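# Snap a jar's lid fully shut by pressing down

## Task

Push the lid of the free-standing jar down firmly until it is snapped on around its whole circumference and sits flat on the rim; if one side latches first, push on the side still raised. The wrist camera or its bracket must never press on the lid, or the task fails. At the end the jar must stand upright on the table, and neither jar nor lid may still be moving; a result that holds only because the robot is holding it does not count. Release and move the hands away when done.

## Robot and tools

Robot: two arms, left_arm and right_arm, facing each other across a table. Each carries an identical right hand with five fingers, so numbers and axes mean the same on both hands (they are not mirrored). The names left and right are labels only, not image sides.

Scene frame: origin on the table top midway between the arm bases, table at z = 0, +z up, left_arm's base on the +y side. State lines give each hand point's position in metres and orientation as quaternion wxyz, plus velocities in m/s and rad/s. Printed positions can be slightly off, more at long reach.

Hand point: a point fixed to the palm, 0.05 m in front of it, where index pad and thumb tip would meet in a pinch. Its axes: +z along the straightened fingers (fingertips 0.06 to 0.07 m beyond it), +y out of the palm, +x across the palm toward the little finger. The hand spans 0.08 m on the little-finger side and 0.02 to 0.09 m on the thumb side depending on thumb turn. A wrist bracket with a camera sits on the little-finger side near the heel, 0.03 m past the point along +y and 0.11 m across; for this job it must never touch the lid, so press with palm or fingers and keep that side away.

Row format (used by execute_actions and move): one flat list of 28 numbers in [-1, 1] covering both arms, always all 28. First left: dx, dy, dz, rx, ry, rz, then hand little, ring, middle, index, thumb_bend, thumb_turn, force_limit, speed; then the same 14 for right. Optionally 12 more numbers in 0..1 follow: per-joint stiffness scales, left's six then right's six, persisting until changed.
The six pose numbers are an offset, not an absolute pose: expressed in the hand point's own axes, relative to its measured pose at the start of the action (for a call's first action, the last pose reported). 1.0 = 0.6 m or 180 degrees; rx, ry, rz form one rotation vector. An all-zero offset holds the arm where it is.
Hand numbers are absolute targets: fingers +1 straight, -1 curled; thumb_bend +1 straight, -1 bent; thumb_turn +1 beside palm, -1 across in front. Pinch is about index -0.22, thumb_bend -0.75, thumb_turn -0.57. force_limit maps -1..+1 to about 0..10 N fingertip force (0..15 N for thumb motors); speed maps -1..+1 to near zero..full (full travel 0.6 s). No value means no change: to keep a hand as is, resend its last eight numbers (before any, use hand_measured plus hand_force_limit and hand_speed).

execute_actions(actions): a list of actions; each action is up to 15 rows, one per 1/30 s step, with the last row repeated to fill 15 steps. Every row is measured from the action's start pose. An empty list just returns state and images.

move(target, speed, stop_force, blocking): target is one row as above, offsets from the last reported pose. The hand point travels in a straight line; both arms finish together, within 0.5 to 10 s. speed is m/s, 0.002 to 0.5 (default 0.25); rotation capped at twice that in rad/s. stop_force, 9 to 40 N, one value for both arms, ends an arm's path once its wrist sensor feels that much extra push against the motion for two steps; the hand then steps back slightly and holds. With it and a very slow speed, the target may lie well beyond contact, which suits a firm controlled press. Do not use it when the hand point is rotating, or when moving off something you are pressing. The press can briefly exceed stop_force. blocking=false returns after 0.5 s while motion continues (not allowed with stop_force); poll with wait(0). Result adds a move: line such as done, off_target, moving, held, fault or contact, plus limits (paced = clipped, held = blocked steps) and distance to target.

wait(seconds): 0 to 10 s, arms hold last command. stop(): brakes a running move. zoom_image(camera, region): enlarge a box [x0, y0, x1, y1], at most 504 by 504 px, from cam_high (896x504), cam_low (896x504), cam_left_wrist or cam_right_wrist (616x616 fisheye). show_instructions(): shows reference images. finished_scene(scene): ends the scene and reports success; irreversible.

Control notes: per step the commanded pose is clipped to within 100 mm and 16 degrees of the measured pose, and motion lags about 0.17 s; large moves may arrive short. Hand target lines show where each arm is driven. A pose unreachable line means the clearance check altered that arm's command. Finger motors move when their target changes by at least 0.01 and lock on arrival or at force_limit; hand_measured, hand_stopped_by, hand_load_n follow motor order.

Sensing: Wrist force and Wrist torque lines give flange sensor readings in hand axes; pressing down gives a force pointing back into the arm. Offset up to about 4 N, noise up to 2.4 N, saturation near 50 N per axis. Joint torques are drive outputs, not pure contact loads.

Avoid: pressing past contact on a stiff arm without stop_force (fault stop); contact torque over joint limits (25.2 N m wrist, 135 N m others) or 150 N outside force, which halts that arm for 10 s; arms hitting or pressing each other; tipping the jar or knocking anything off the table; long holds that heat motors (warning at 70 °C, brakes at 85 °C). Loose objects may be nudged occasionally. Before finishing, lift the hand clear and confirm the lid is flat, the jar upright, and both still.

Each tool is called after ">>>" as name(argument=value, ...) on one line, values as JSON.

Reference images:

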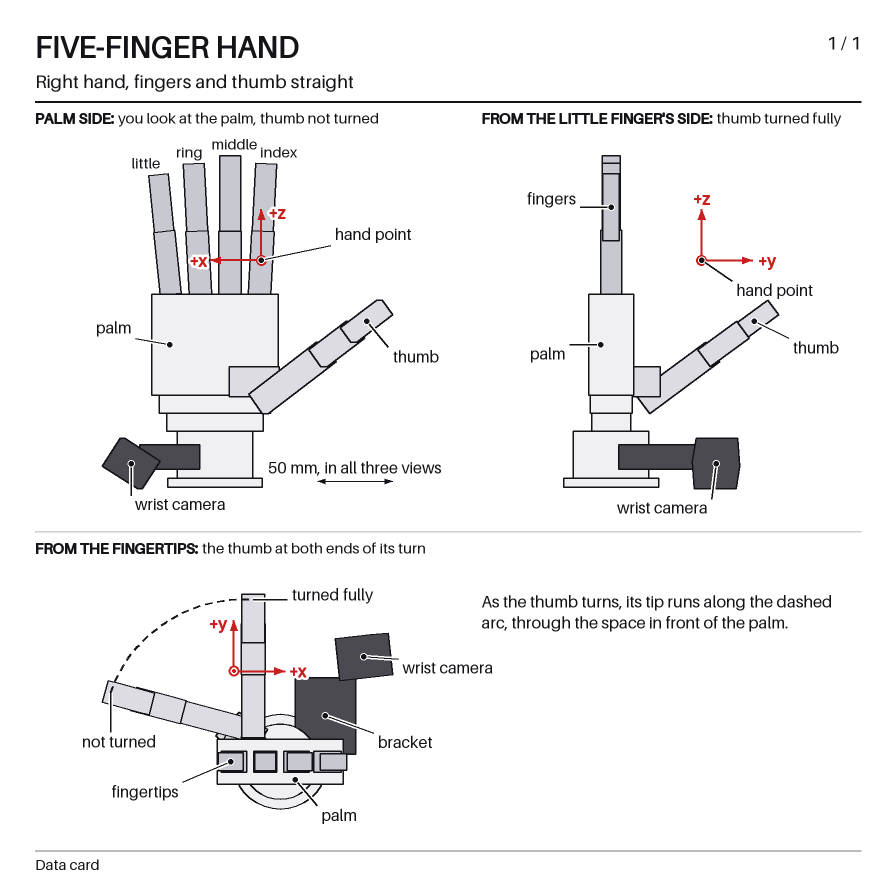

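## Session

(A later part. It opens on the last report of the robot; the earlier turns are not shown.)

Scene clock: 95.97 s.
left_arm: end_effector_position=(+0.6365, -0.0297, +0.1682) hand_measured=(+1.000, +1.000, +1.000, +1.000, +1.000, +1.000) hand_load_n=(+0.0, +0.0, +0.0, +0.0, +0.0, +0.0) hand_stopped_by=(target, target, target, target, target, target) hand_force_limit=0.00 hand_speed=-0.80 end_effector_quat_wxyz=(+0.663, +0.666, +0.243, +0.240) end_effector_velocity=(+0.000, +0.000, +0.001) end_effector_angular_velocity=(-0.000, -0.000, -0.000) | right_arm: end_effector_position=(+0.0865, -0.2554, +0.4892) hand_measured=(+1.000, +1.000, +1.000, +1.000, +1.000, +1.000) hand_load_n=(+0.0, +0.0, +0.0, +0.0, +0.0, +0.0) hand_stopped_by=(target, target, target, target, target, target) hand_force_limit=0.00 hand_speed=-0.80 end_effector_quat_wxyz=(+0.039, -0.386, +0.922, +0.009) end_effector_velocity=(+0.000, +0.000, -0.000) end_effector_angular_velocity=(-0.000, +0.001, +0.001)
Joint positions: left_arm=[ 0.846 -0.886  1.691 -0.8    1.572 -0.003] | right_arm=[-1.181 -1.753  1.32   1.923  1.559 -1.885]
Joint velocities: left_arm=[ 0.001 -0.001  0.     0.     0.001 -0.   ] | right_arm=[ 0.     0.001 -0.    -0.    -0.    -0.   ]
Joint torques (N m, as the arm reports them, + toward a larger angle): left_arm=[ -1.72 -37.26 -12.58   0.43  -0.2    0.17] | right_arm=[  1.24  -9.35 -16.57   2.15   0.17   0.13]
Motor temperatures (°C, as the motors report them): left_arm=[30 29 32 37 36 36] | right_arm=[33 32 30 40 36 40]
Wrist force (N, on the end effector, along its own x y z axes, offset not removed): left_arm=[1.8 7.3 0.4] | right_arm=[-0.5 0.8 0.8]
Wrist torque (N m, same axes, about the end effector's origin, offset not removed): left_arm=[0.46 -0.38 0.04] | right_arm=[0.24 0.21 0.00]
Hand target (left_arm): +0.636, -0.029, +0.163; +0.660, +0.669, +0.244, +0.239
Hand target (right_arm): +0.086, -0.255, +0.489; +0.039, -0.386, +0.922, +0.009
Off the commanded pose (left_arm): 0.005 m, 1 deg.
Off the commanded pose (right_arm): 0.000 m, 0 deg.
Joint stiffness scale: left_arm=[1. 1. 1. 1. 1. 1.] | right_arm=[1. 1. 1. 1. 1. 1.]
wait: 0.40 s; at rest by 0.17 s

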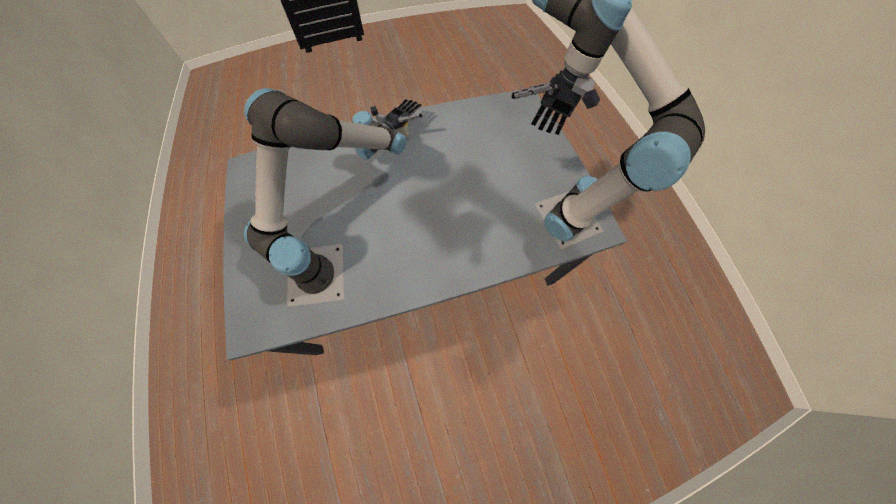

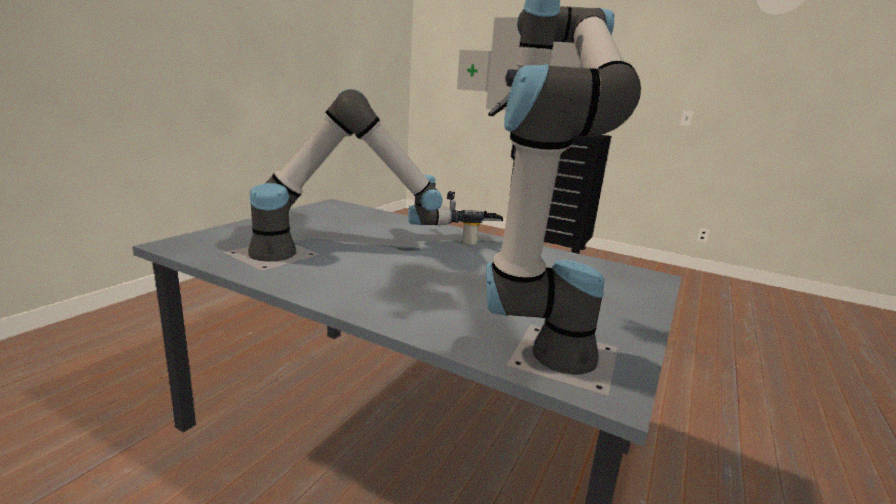

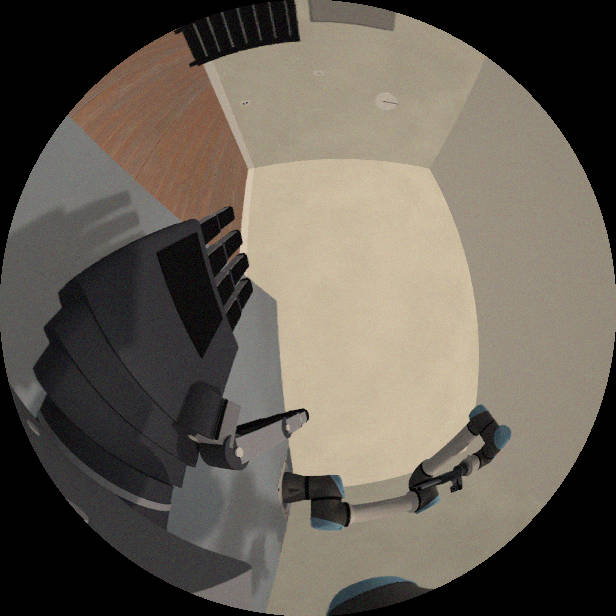

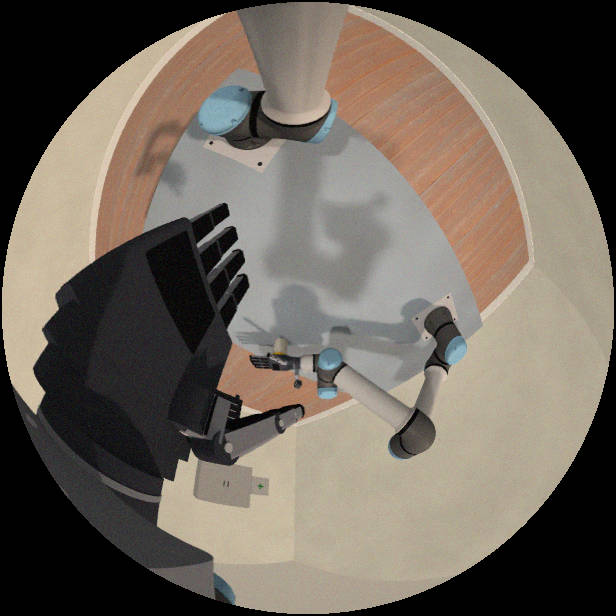

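>>> move(target=[0,-0.060,-0.0105,0.0225,0,0,1,1,1,1,1,1,0,-0.8, 0,0,0,0,0,0,1,1,1,1,1,1,0,-0.8], speed=0.04)

Scene clock: 104.13 s.
left_arm: end_effector_position=(+0.6361, -0.0292, +0.1646) hand_measured=(+1.000, +1.000, +1.000, +1.000, +1.000, +1.000) hand_load_n=(+0.0, +0.0, +0.0, +0.0, +0.0, +0.0) hand_stopped_by=(target, target, target, target, target, target) hand_force_limit=0.00 hand_speed=-0.80 end_effector_quat_wxyz=(+0.659, +0.670, +0.245, +0.238) end_effector_velocity=(+0.001, +0.001, -0.001) end_effector_angular_velocity=(+0.001, +0.000, +0.001) | right_arm: end_effector_position=(+0.0865, -0.2554, +0.4892) hand_measured=(+1.000, +1.000, +1.000, +1.000, +1.000, +1.000) hand_load_n=(+0.0, +0.0, +0.0, +0.0, +0.0, +0.0) hand_stopped_by=(target, target, target, target, target, target) hand_force_limit=0.00 hand_speed=-0.80 end_effector_quat_wxyz=(+0.039, -0.386, +0.922, +0.009) end_effector_velocity=(-0.000, -0.000, +0.000) end_effector_angular_velocity=(+0.001, -0.001, +0.001)
Joint positions: left_arm=[ 0.846 -0.886  1.691 -0.787  1.572 -0.003] | right_arm=[-1.181 -1.753  1.32   1.923  1.559 -1.885]
Joint velocities: left_arm=[0.002 0.001 0.    0.    0.001 0.   ] | right_arm=[ 0.001 -0.001  0.    -0.001  0.    -0.   ]
Joint torques (N m, as the arm reports them, + toward a larger angle): left_arm=[ -1.63 -21.64  -0.4    5.81  -0.2    0.11] | right_arm=[ -0.22  -9.83 -17.76   2.11  -0.05   0.08]
Motor temperatures (°C, as the motors report them): left_arm=[30 29 32 37 36 36] | right_arm=[33 32 30 40 36 40]
Wrist force (N, on the end effector, along its own x y z axes, offset not removed): left_arm=[-0.8 24.4 -0.6] | right_arm=[-0.8 -3.7 -0.4]
Wrist torque (N m, same axes, about the end effector's origin, offset not removed): left_arm=[0.31 0.31 0.29] | right_arm=[-0.33 0.30 -0.17]
Hand target (left_arm): +0.632, -0.024, +0.133; +0.639, +0.689, +0.252, +0.231
Hand target (right_arm): +0.086, -0.255, +0.489; +0.039, -0.386, +0.922, +0.009
Off the commanded pose (left_arm): 0.033 m, 3 deg.
Off the commanded pose (right_arm): 0.000 m, 0 deg.
Joint stiffness scale: left_arm=[1. 1. 1. 1. 1. 1.] | right_arm=[1. 1. 1. 1. 1. 1.]
move: off_target (left_arm)

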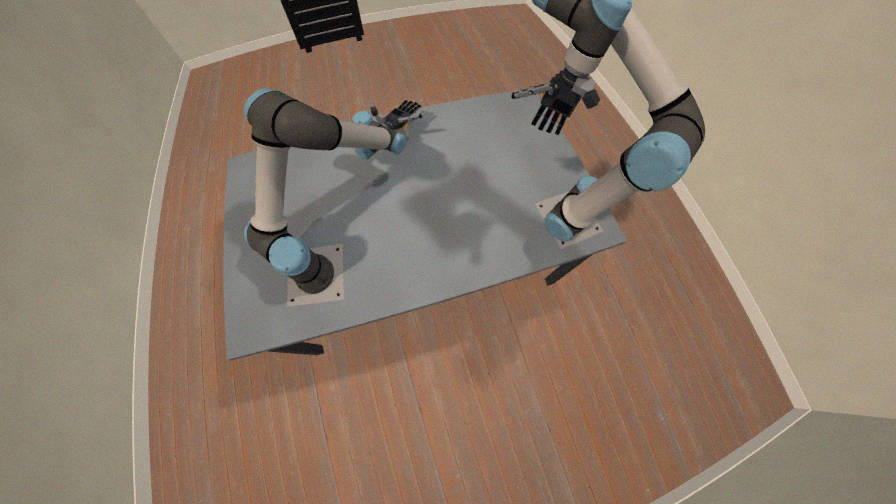

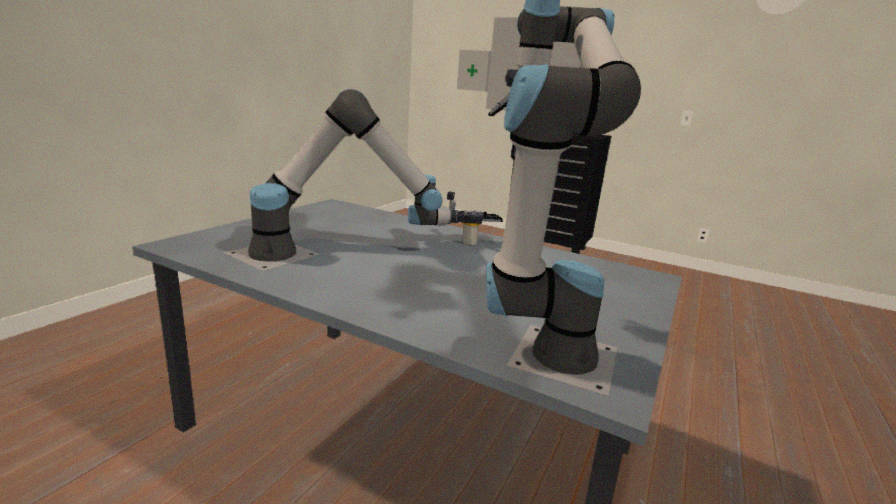

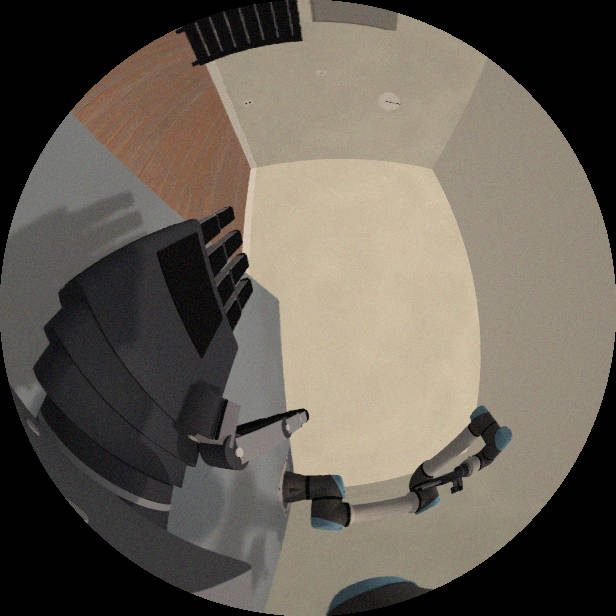

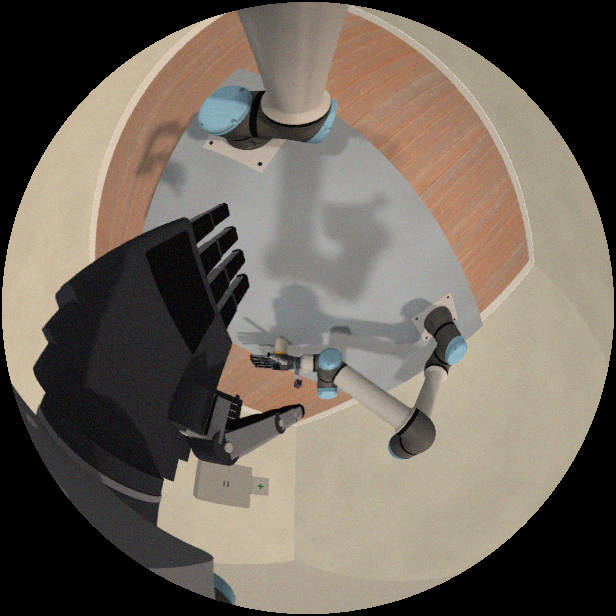

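>>> execute_actions(actions=[[[0,-0.058,-0.0115,0.019,0,0,1,1,1,1,1,1,0,-0.8,0,0,0,0,0,0,1,1,1,1,1,1,0,-0.8],[0,-0.063,-0.0125,0.020,0,0,1,1,1,1,1,1,0,-0.8,0,0,0,0,0,0,1,1,1,1,1,1,0,-0.8],[0,-0.068,-0.0135,0.021,0,0,1,1,1,1,1,1,0,-0.8,0,0,0,0,0,0,1,1,1,1,1,1,0,-0.8],[0,-0.073,-0.0145,0.0222,0,0,1,1,1,1,1,1,0,-0.8,0,0,0,0,0,0,1,1,1,1,1,1,0,-0.8],[0,-0.078,-0.0155,0.0234,0,0,1,1,1,1,1,1,0,-0.8,0,0,0,0,0,0,1,1,1,1,1,1,0,-0.8],[0,-0.083,-0.0164,0.0246,0,0,1,1,1,1,1,1,0,-0.8,0,0,0,0,0,0,1,1,1,1,1,1,0,-0.8],[0,-0.088,-0.0174,0.0258,0,0,1,1,1,1,1,1,0,-0.8,0,0,0,0,0,0,1,1,1,1,1,1,0,-0.8],[0,-0.093,-0.0183,0.027,0,0,1,1,1,1,1,1,0,-0.8,0,0,0,0,0,0,1,1,1,1,1,1,0,-0.8],[0,-0.098,-0.0192,0.0283,0,0,1,1,1,1,1,1,0,-0.8,0,0,0,0,0,0,1,1,1,1,1,1,0,-0.8],[0,-0.103,-0.0202,0.0296,0,0,1,1,1,1,1,1,0,-0.8,0,0,0,0,0,0,1,1,1,1,1,1,0,-0.8],[0,-0.108,-0.0211,0.0309,0,0,1,1,1,1,1,1,0,-0.8,0,0,0,0,0,0,1,1,1,1,1,1,0,-0.8],[0,-0.113,-0.022,0.0322,0,0,1,1,1,1,1,1,0,-0.8,0,0,0,0,0,0,1,1,1,1,1,1,0,-0.8],[0,-0.118,-0.023,0.0335,0,0,1,1,1,1,1,1,0,-0.8,0,0,0,0,0,0,1,1,1,1,1,1,0,-0.8]]])

>>> wait(seconds=0.5)

Scene clock: 113.27 s.
left_arm: end_effector_position=(+0.6352, -0.0282, +0.1641) hand_measured=(+1.000, +1.000, +1.000, +1.000, +1.000, +1.000) hand_load_n=(+0.0, +0.0, +0.0, +0.0, +0.0, +0.0) hand_stopped_by=(target, target, target, target, target, target) hand_force_limit=0.00 hand_speed=-0.80 end_effector_quat_wxyz=(+0.662, +0.667, +0.244, +0.240) end_effector_velocity=(-0.002, +0.002, +0.001) end_effector_angular_velocity=(-0.019, -0.017, +0.000) | right_arm: end_effector_position=(+0.0865, -0.2554, +0.4892) hand_measured=(+1.000, +1.000, +1.000, +1.000, +1.000, +1.000) hand_load_n=(+0.0, +0.0, +0.0, +0.0, +0.0, +0.0) hand_stopped_by=(target, target, target, target, target, target) hand_force_limit=0.00 hand_speed=-0.80 end_effector_quat_wxyz=(+0.039, -0.386, +0.922, +0.009) end_effector_velocity=(+0.001, +0.000, +0.000) end_effector_angular_velocity=(-0.000, +0.000, +0.001)
Joint positions: left_arm=[ 0.846 -0.883  1.698 -0.806  1.572 -0.003] | right_arm=[-1.181 -1.753  1.32   1.923  1.559 -1.885]
Joint velocities: left_arm=[-0.     0.004  0.013 -0.043 -0.     0.   ] | right_arm=[-0.001  0.001 -0.001 -0.     0.    -0.001]
Joint torques (N m, as the arm reports them, + toward a larger angle): left_arm=[-1.89 -1.82 17.82 11.54 -0.09  0.17] | right_arm=[  0.88  -9.27 -16.76   2.07  -0.02   0.14]
Motor temperatures (°C, as the motors report them): left_arm=[30 29 32 37 36 36] | right_arm=[33 32 30 40 36 40]
Wrist force (N, on the end effector, along its own x y z axes, offset not removed): left_arm=[4.6 50.0 12.6] | right_arm=[0.6 0.6 2.0]
Wrist torque (N m, same axes, about the end effector's origin, offset not removed): left_arm=[0.68 -0.77 1.46] | right_arm=[0.07 0.04 0.14]
Hand target (left_arm): +0.624, -0.015, +0.097; +0.622, +0.704, +0.257, +0.225
Hand target (right_arm): +0.086, -0.255, +0.489; +0.039, -0.386, +0.922, +0.009
Off the commanded pose (left_arm): 0.071 m, 7 deg.
Off the commanded pose (right_arm): 0.000 m, 0 deg.
Joint stiffness scale: left_arm=[1. 1. 1. 1. 1. 1.] | right_arm=[1. 1. 1. 1. 1. 1.]

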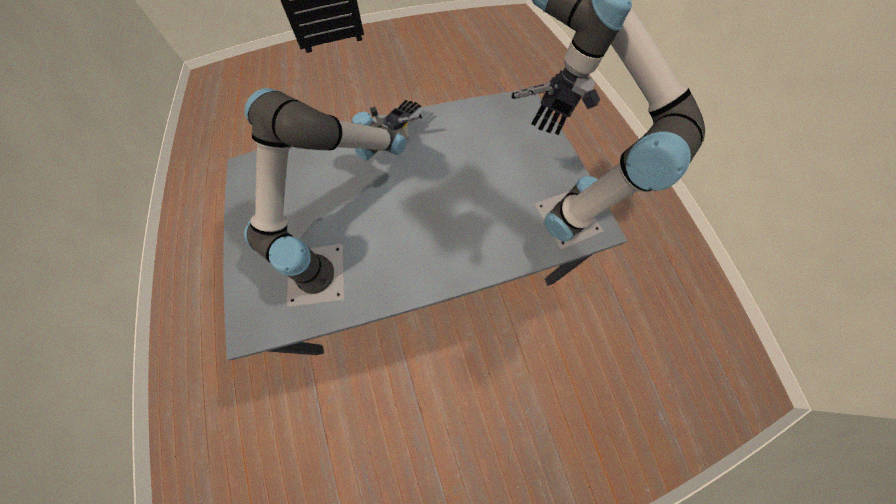

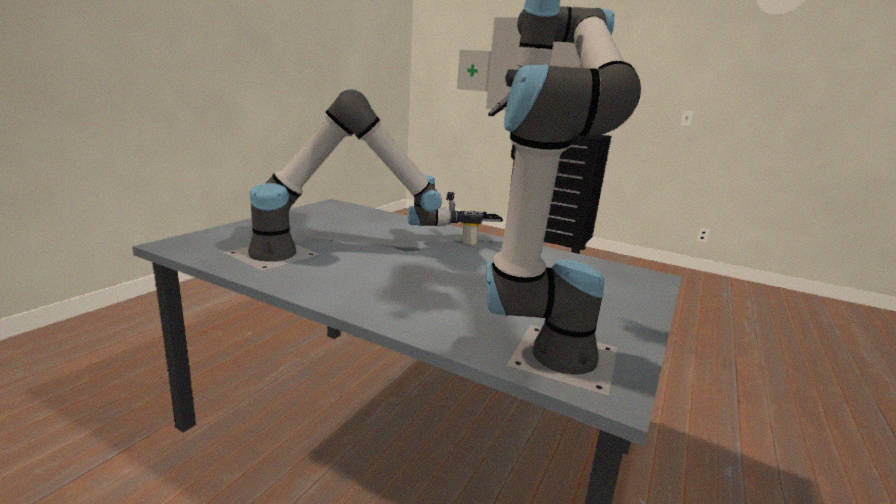

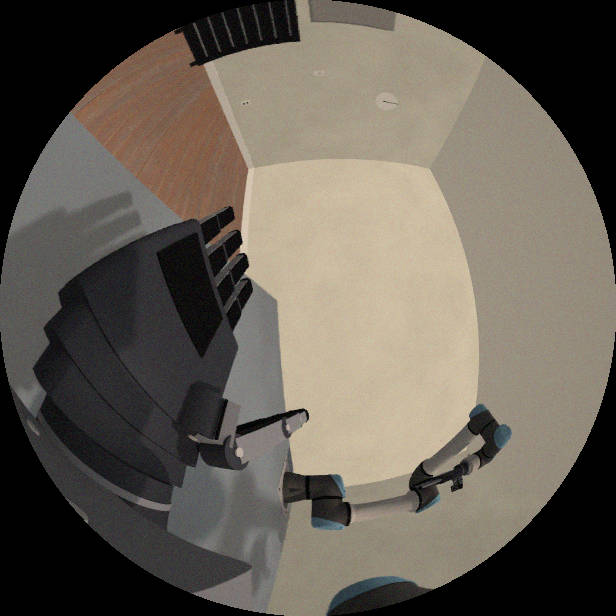

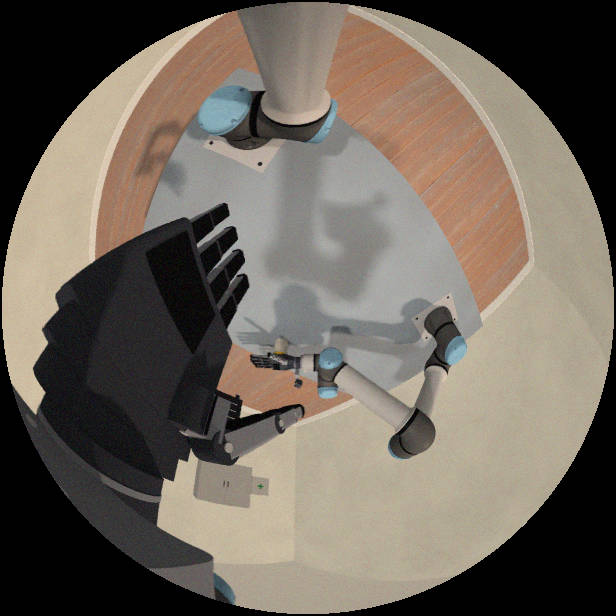

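Scene clock: 113.77 s.
left_arm: end_effector_position=(+0.6350, -0.0280, +0.1642) hand_measured=(+1.000, +1.000, +1.000, +1.000, +1.000, +1.000) hand_load_n=(+0.0, +0.0, +0.0, +0.0, +0.0, +0.0) hand_stopped_by=(target, target, target, target, target, target) hand_force_limit=0.00 hand_speed=-0.80 end_effector_quat_wxyz=(+0.663, +0.666, +0.243, +0.240) end_effector_velocity=(-0.001, -0.001, +0.001) end_effector_angular_velocity=(-0.001, -0.001, -0.001) | right_arm: end_effector_position=(+0.0865, -0.2554, +0.4892) hand_measured=(+1.000, +1.000, +1.000, +1.000, +1.000, +1.000) hand_load_n=(+0.0, +0.0, +0.0, +0.0, +0.0, +0.0) hand_stopped_by=(target, target, target, target, target, target) hand_force_limit=0.00 hand_speed=-0.80 end_effector_quat_wxyz=(+0.039, -0.386, +0.922, +0.009) end_effector_velocity=(-0.001, +0.000, +0.000) end_effector_angular_velocity=(-0.000, +0.000, +0.002)
Joint positions: left_arm=[ 0.846 -0.883  1.7   -0.812  1.572 -0.003] | right_arm=[-1.181 -1.753  1.32   1.923  1.559 -1.885]
Joint velocities: left_arm=[-0.001 -0.    -0.    -0.001 -0.    -0.   ] | right_arm=[ 0.002  0.    -0.     0.001 -0.    -0.   ]
Joint torques (N m, as the arm reports them, + toward a larger angle): left_arm=[-2.3   1.35 18.5  11.89 -0.18  0.23] | right_arm=[  0.86  -9.36 -17.15   2.15   0.05   0.09]
Motor temperatures (°C, as the motors report them): left_arm=[30 29 32 37 36 36] | right_arm=[33 32 30 40 36 40]
Wrist force (N, on the end effector, along its own x y z axes, offset not removed): left_arm=[1.0 50.0 15.9] | right_arm=[1.0 -1.5 3.1]
Wrist torque (N m, same axes, about the end effector's origin, offset not removed): left_arm=[0.23 -0.43 1.53] | right_arm=[-0.41 -0.19 -0.02]
Hand target (left_arm): +0.624, -0.015, +0.097; +0.622, +0.704, +0.257, +0.225
Hand target (right_arm): +0.086, -0.255, +0.489; +0.039, -0.386, +0.922, +0.009
Off the commanded pose (left_arm): 0.071 m, 7 deg.
Off the commanded pose (right_arm): 0.000 m, 0 deg.
Joint stiffness scale: left_arm=[1. 1. 1. 1. 1. 1.] | right_arm=[1. 1. 1. 1. 1. 1.]
wait: 0.50 s; at rest by 0.17 s

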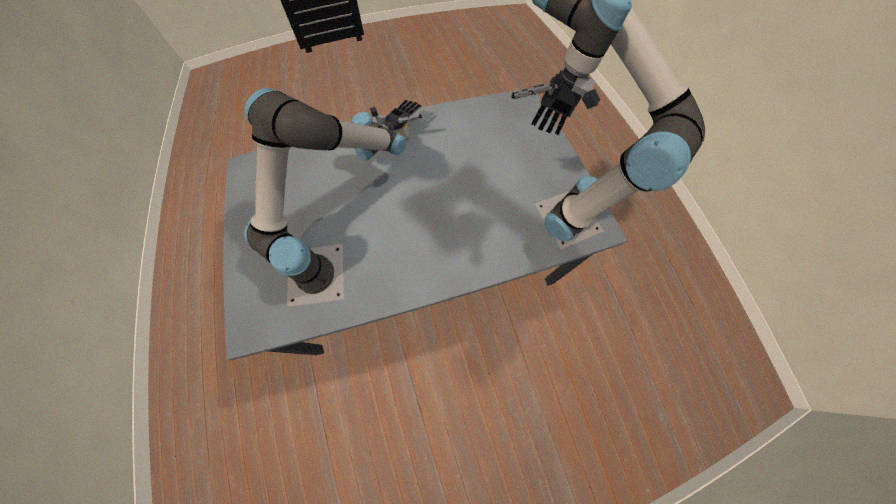

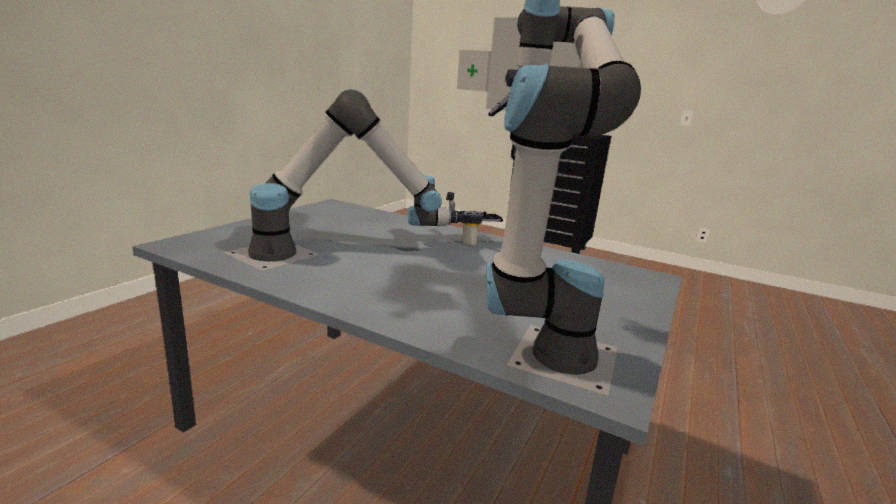

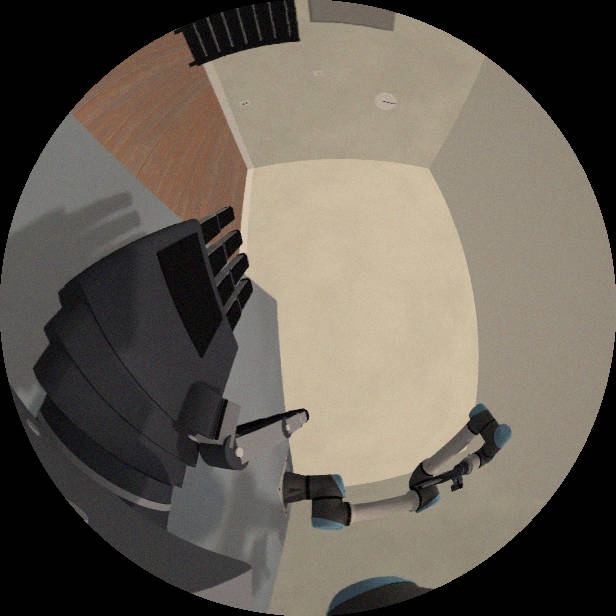

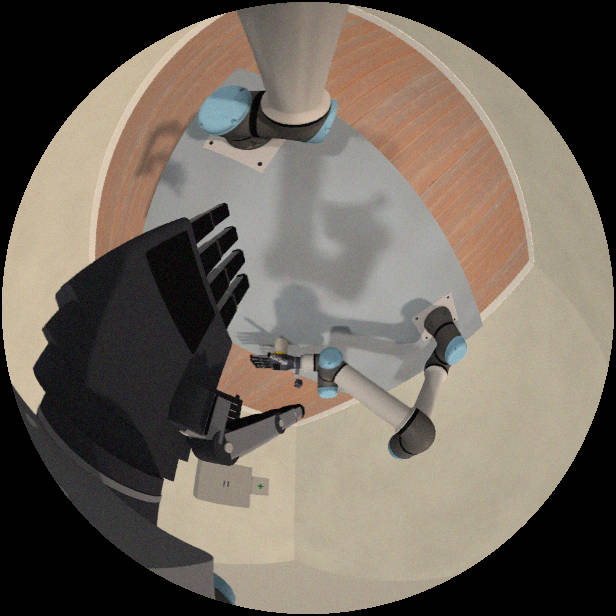

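>>> execute_actions(actions=[[[0,-0.105,-0.018,0.034,0,0,1,1,1,1,1,1,0,-0.8,0,0,0,0,0,0,1,1,1,1,1,1,0,-0.8],[0,-0.097,-0.016,0.031,0,0,1,1,1,1,1,1,0,-0.8,0,0,0,0,0,0,1,1,1,1,1,1,0,-0.8],[0,-0.089,-0.014,0.028,0,0,1,1,1,1,1,1,0,-0.8,0,0,0,0,0,0,1,1,1,1,1,1,0,-0.8],[0,-0.081,-0.012,0.0255,0,0,1,1,1,1,1,1,0,-0.8,0,0,0,0,0,0,1,1,1,1,1,1,0,-0.8],[0,-0.073,-0.0105,0.023,0,0,1,1,1,1,1,1,0,-0.8,0,0,0,0,0,0,1,1,1,1,1,1,0,-0.8],[0,-0.065,-0.009,0.0205,0,0,1,1,1,1,1,1,0,-0.8,0,0,0,0,0,0,1,1,1,1,1,1,0,-0.8],[0,-0.057,-0.008,0.018,0,0,1,1,1,1,1,1,0,-0.8,0,0,0,0,0,0,1,1,1,1,1,1,0,-0.8],[0,-0.049,-0.007,0.0155,0,0,1,1,1,1,1,1,0,-0.8,0,0,0,0,0,0,1,1,1,1,1,1,0,-0.8],[0,-0.041,-0.006,0.013,0,0,1,1,1,1,1,1,0,-0.8,0,0,0,0,0,0,1,1,1,1,1,1,0,-0.8],[0,-0.033,-0.005,0.0105,0,0,1,1,1,1,1,1,0,-0.8,0,0,0,0,0,0,1,1,1,1,1,1,0,-0.8],[0,-0.025,-0.004,0.008,0,0,1,1,1,1,1,1,0,-0.8,0,0,0,0,0,0,1,1,1,1,1,1,0,-0.8],[0,-0.017,-0.003,0.0055,0,0,1,1,1,1,1,1,0,-0.8,0,0,0,0,0,0,1,1,1,1,1,1,0,-0.8],[0,-0.010,-0.002,0.003,0,0,1,1,1,1,1,1,0,-0.8,0,0,0,0,0,0,1,1,1,1,1,1,0,-0.8]]])

>>> wait(seconds=0.4)

Scene clock: 120.43 s.
left_arm: end_effector_position=(+0.6352, -0.0282, +0.1656) hand_measured=(+1.000, +1.000, +1.000, +1.000, +1.000, +1.000) hand_load_n=(+0.0, +0.0, +0.0, +0.0, +0.0, +0.0) hand_stopped_by=(target, target, target, target, target, target) hand_force_limit=0.00 hand_speed=-0.80 end_effector_quat_wxyz=(+0.664, +0.665, +0.243, +0.240) end_effector_velocity=(-0.001, -0.001, +0.003) end_effector_angular_velocity=(-0.004, -0.003, -0.002) | right_arm: end_effector_position=(+0.0865, -0.2554, +0.4892) hand_measured=(+1.000, +1.000, +1.000, +1.000, +1.000, +1.000) hand_load_n=(+0.0, +0.0, +0.0, +0.0, +0.0, +0.0) hand_stopped_by=(target, target, target, target, target, target) hand_force_limit=0.00 hand_speed=-0.80 end_effector_quat_wxyz=(+0.039, -0.386, +0.922, +0.009) end_effector_velocity=(-0.000, +0.000, -0.000) end_effector_angular_velocity=(+0.000, -0.001, +0.001)
Joint positions: left_arm=[ 0.846 -0.884  1.699 -0.814  1.572 -0.003] | right_arm=[-1.181 -1.753  1.32   1.923  1.559 -1.885]
Joint velocities: left_arm=[-0.002 -0.002 -0.    -0.003  0.001 -0.   ] | right_arm=[ 0.001 -0.     0.001 -0.002 -0.    -0.   ]
Joint torques (N m, as the arm reports them, + toward a larger angle): left_arm=[ -1.5  -31.52  -7.51   1.06  -0.26   0.03] | right_arm=[  0.22  -9.6  -17.43   2.05  -0.03   0.06]
Motor temperatures (°C, as the motors report them): left_arm=[30 29 32 37 36 36] | right_arm=[33 32 30 40 36 40]
Wrist force (N, on the end effector, along its own x y z axes, offset not removed): left_arm=[-2.2 16.9 4.7] | right_arm=[-1.6 -0.4 2.0]
Wrist torque (N m, same axes, about the end effector's origin, offset not removed): left_arm=[0.74 0.22 0.30] | right_arm=[-0.16 0.18 -0.17]
Hand target (left_arm): +0.634, -0.027, +0.158; +0.660, +0.669, +0.244, +0.239
Hand target (right_arm): +0.086, -0.255, +0.489; +0.039, -0.386, +0.922, +0.009
Off the commanded pose (left_arm): 0.008 m, 1 deg.
Off the commanded pose (right_arm): 0.000 m, 0 deg.
Joint stiffness scale: left_arm=[1. 1. 1. 1. 1. 1.] | right_arm=[1. 1. 1. 1. 1. 1.]

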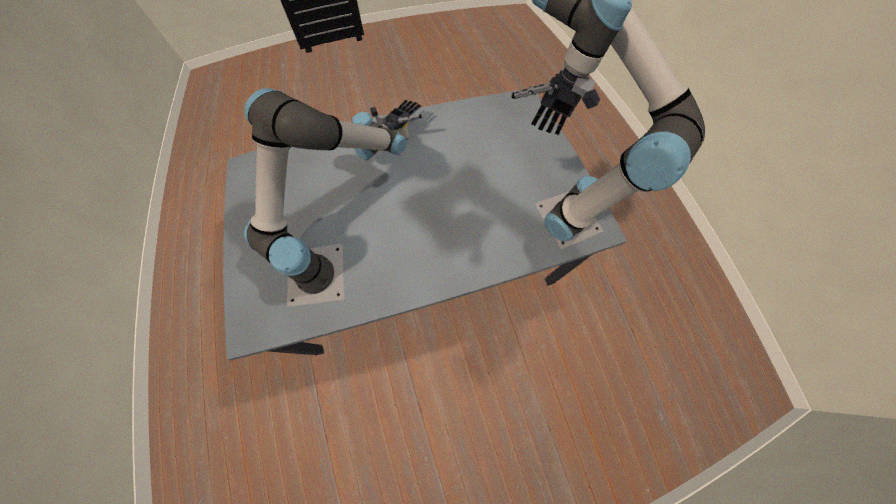

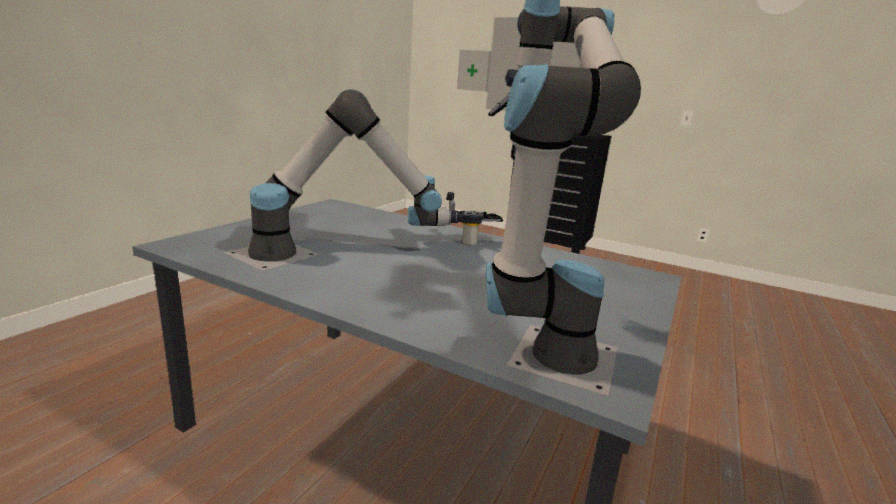

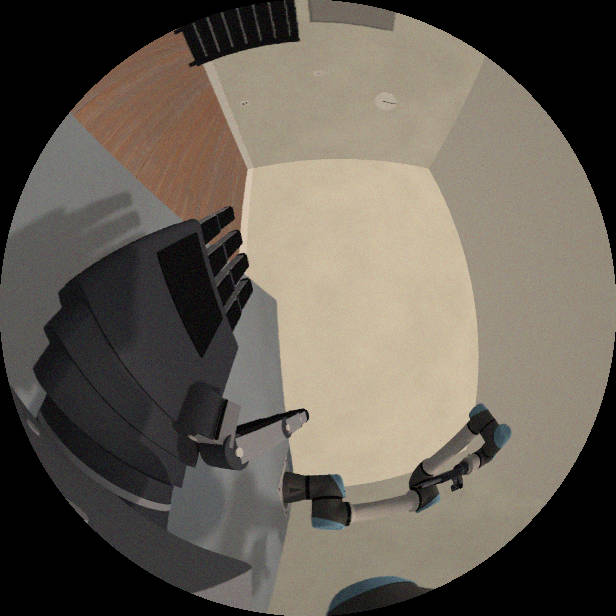

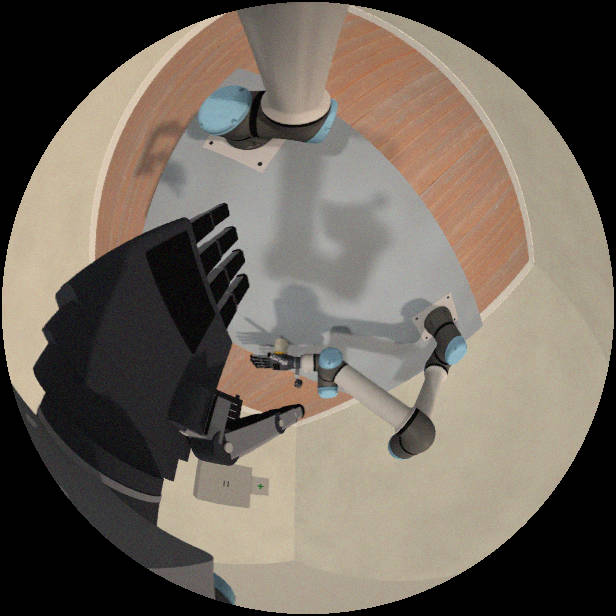

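Scene clock: 120.83 s.
left_arm: end_effector_position=(+0.6352, -0.0282, +0.1658) hand_measured=(+1.000, +1.000, +1.000, +1.000, +1.000, +1.000) hand_load_n=(+0.0, +0.0, +0.0, +0.0, +0.0, +0.0) hand_stopped_by=(target, target, target, target, target, target) hand_force_limit=0.00 hand_speed=-0.80 end_effector_quat_wxyz=(+0.664, +0.665, +0.243, +0.240) end_effector_velocity=(+0.001, +0.000, +0.001) end_effector_angular_velocity=(-0.001, -0.001, +0.000) | right_arm: end_effector_position=(+0.0865, -0.2554, +0.4892) hand_measured=(+1.000, +1.000, +1.000, +1.000, +1.000, +1.000) hand_load_n=(+0.0, +0.0, +0.0, +0.0, +0.0, +0.0) hand_stopped_by=(target, target, target, target, target, target) hand_force_limit=0.00 hand_speed=-0.80 end_effector_quat_wxyz=(+0.039, -0.386, +0.922, +0.009) end_effector_velocity=(-0.000, -0.000, +0.000) end_effector_angular_velocity=(+0.001, -0.002, -0.001)
Joint positions: left_arm=[ 0.846 -0.884  1.699 -0.814  1.572 -0.003] | right_arm=[-1.181 -1.753  1.32   1.923  1.559 -1.885]
Joint velocities: left_arm=[ 0.001 -0.001 -0.001  0.     0.001  0.   ] | right_arm=[-0.    -0.002 -0.     0.     0.     0.   ]
Joint torques (N m, as the arm reports them, + toward a larger angle): left_arm=[ -2.08 -35.7  -10.82   0.11  -0.2    0.08] | right_arm=[  0.8   -9.34 -16.87   2.     0.     0.16]
Motor temperatures (°C, as the motors report them): left_arm=[30 29 32 37 36 36] | right_arm=[33 32 30 40 36 40]
Wrist force (N, on the end effector, along its own x y z axes, offset not removed): left_arm=[-4.0 7.2 -1.2] | right_arm=[-1.2 -0.8 0.3]
Wrist torque (N m, same axes, about the end effector's origin, offset not removed): left_arm=[0.33 0.49 -0.25] | right_arm=[-0.03 0.28 -0.03]
Hand target (left_arm): +0.634, -0.027, +0.158; +0.660, +0.669, +0.244, +0.239
Hand target (right_arm): +0.086, -0.255, +0.489; +0.039, -0.386, +0.922, +0.009
Off the commanded pose (left_arm): 0.008 m, 1 deg.
Off the commanded pose (right_arm): 0.000 m, 0 deg.
Joint stiffness scale: left_arm=[1. 1. 1. 1. 1. 1.] | right_arm=[1. 1. 1. 1. 1. 1.]
wait: 0.40 s; at rest by 0.17 s

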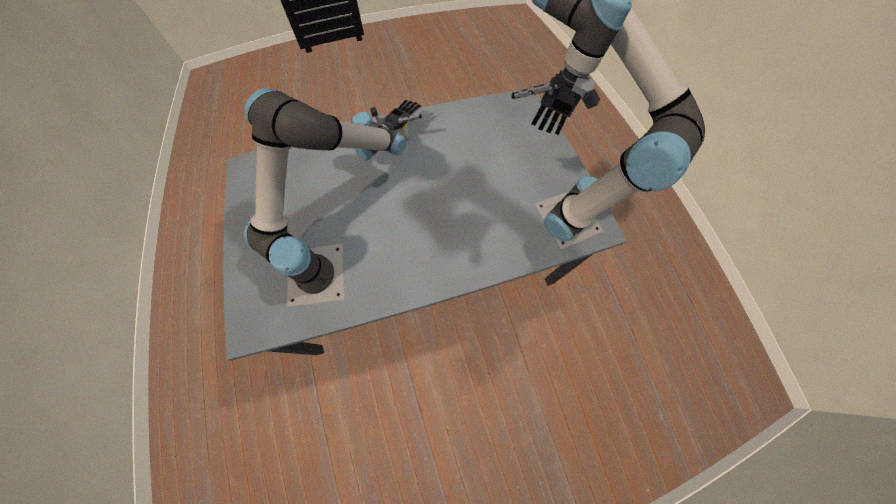

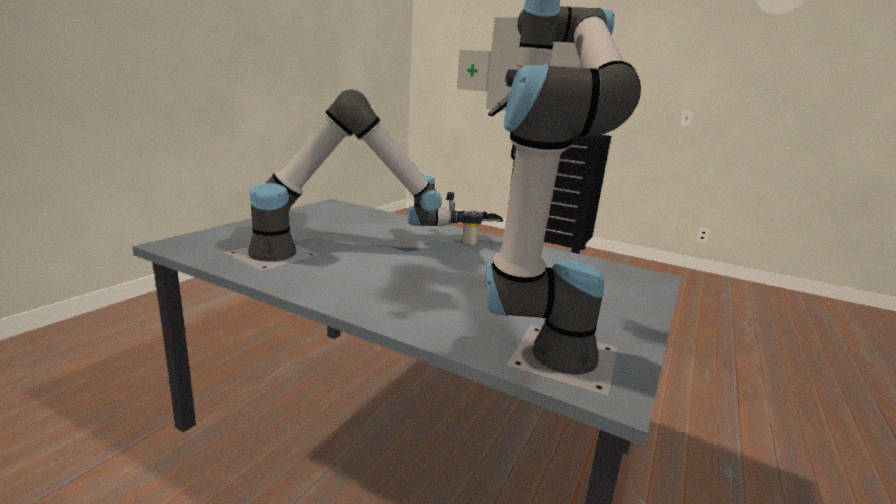

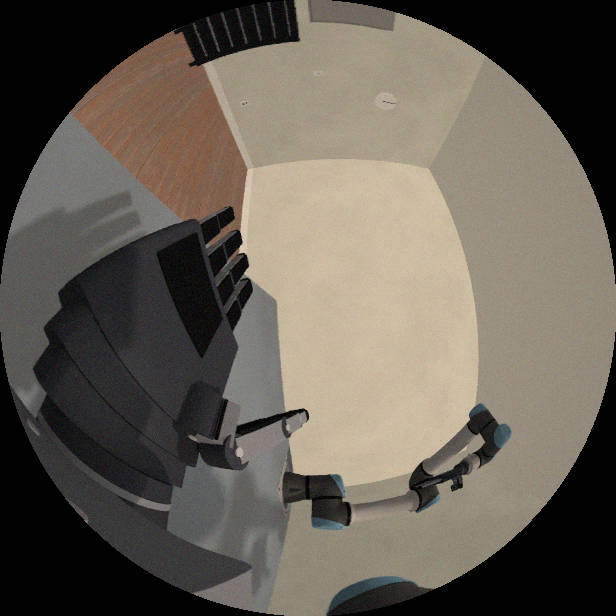

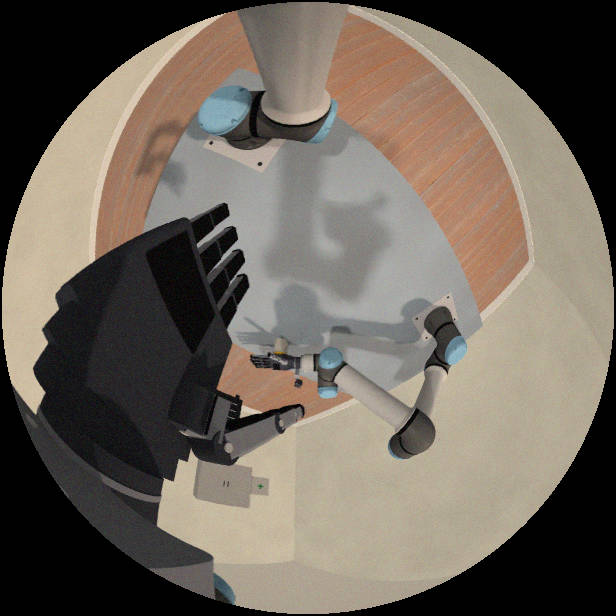

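>>> zoom_image(camera="cam_low", region=[445, 200, 505, 250])

>>> zoom_image(camera="cam_right_wrist", region=[250, 330, 310, 380])

Region (445, 200, 505, 250) of cam_low's 896x504 image, scaled by 8.400, with more detail than that image has.

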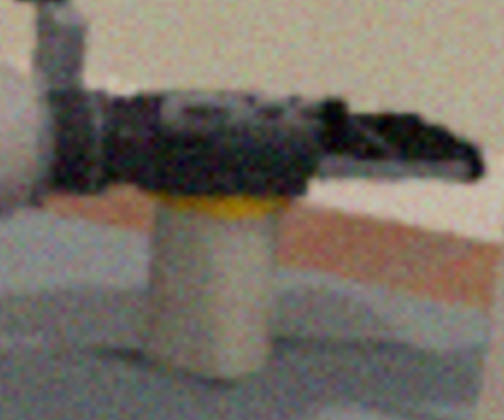

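Region (250, 330, 310, 380) of cam_right_wrist's 616x616 image, scaled by 8.400, with more detail than that image has.

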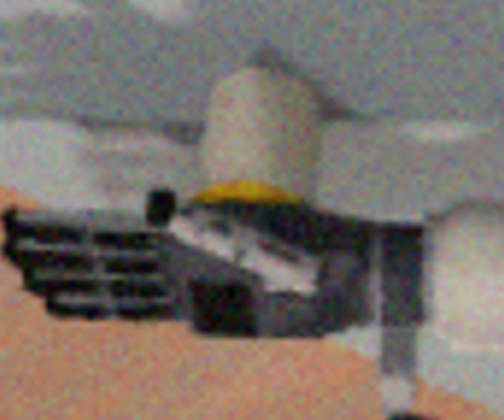

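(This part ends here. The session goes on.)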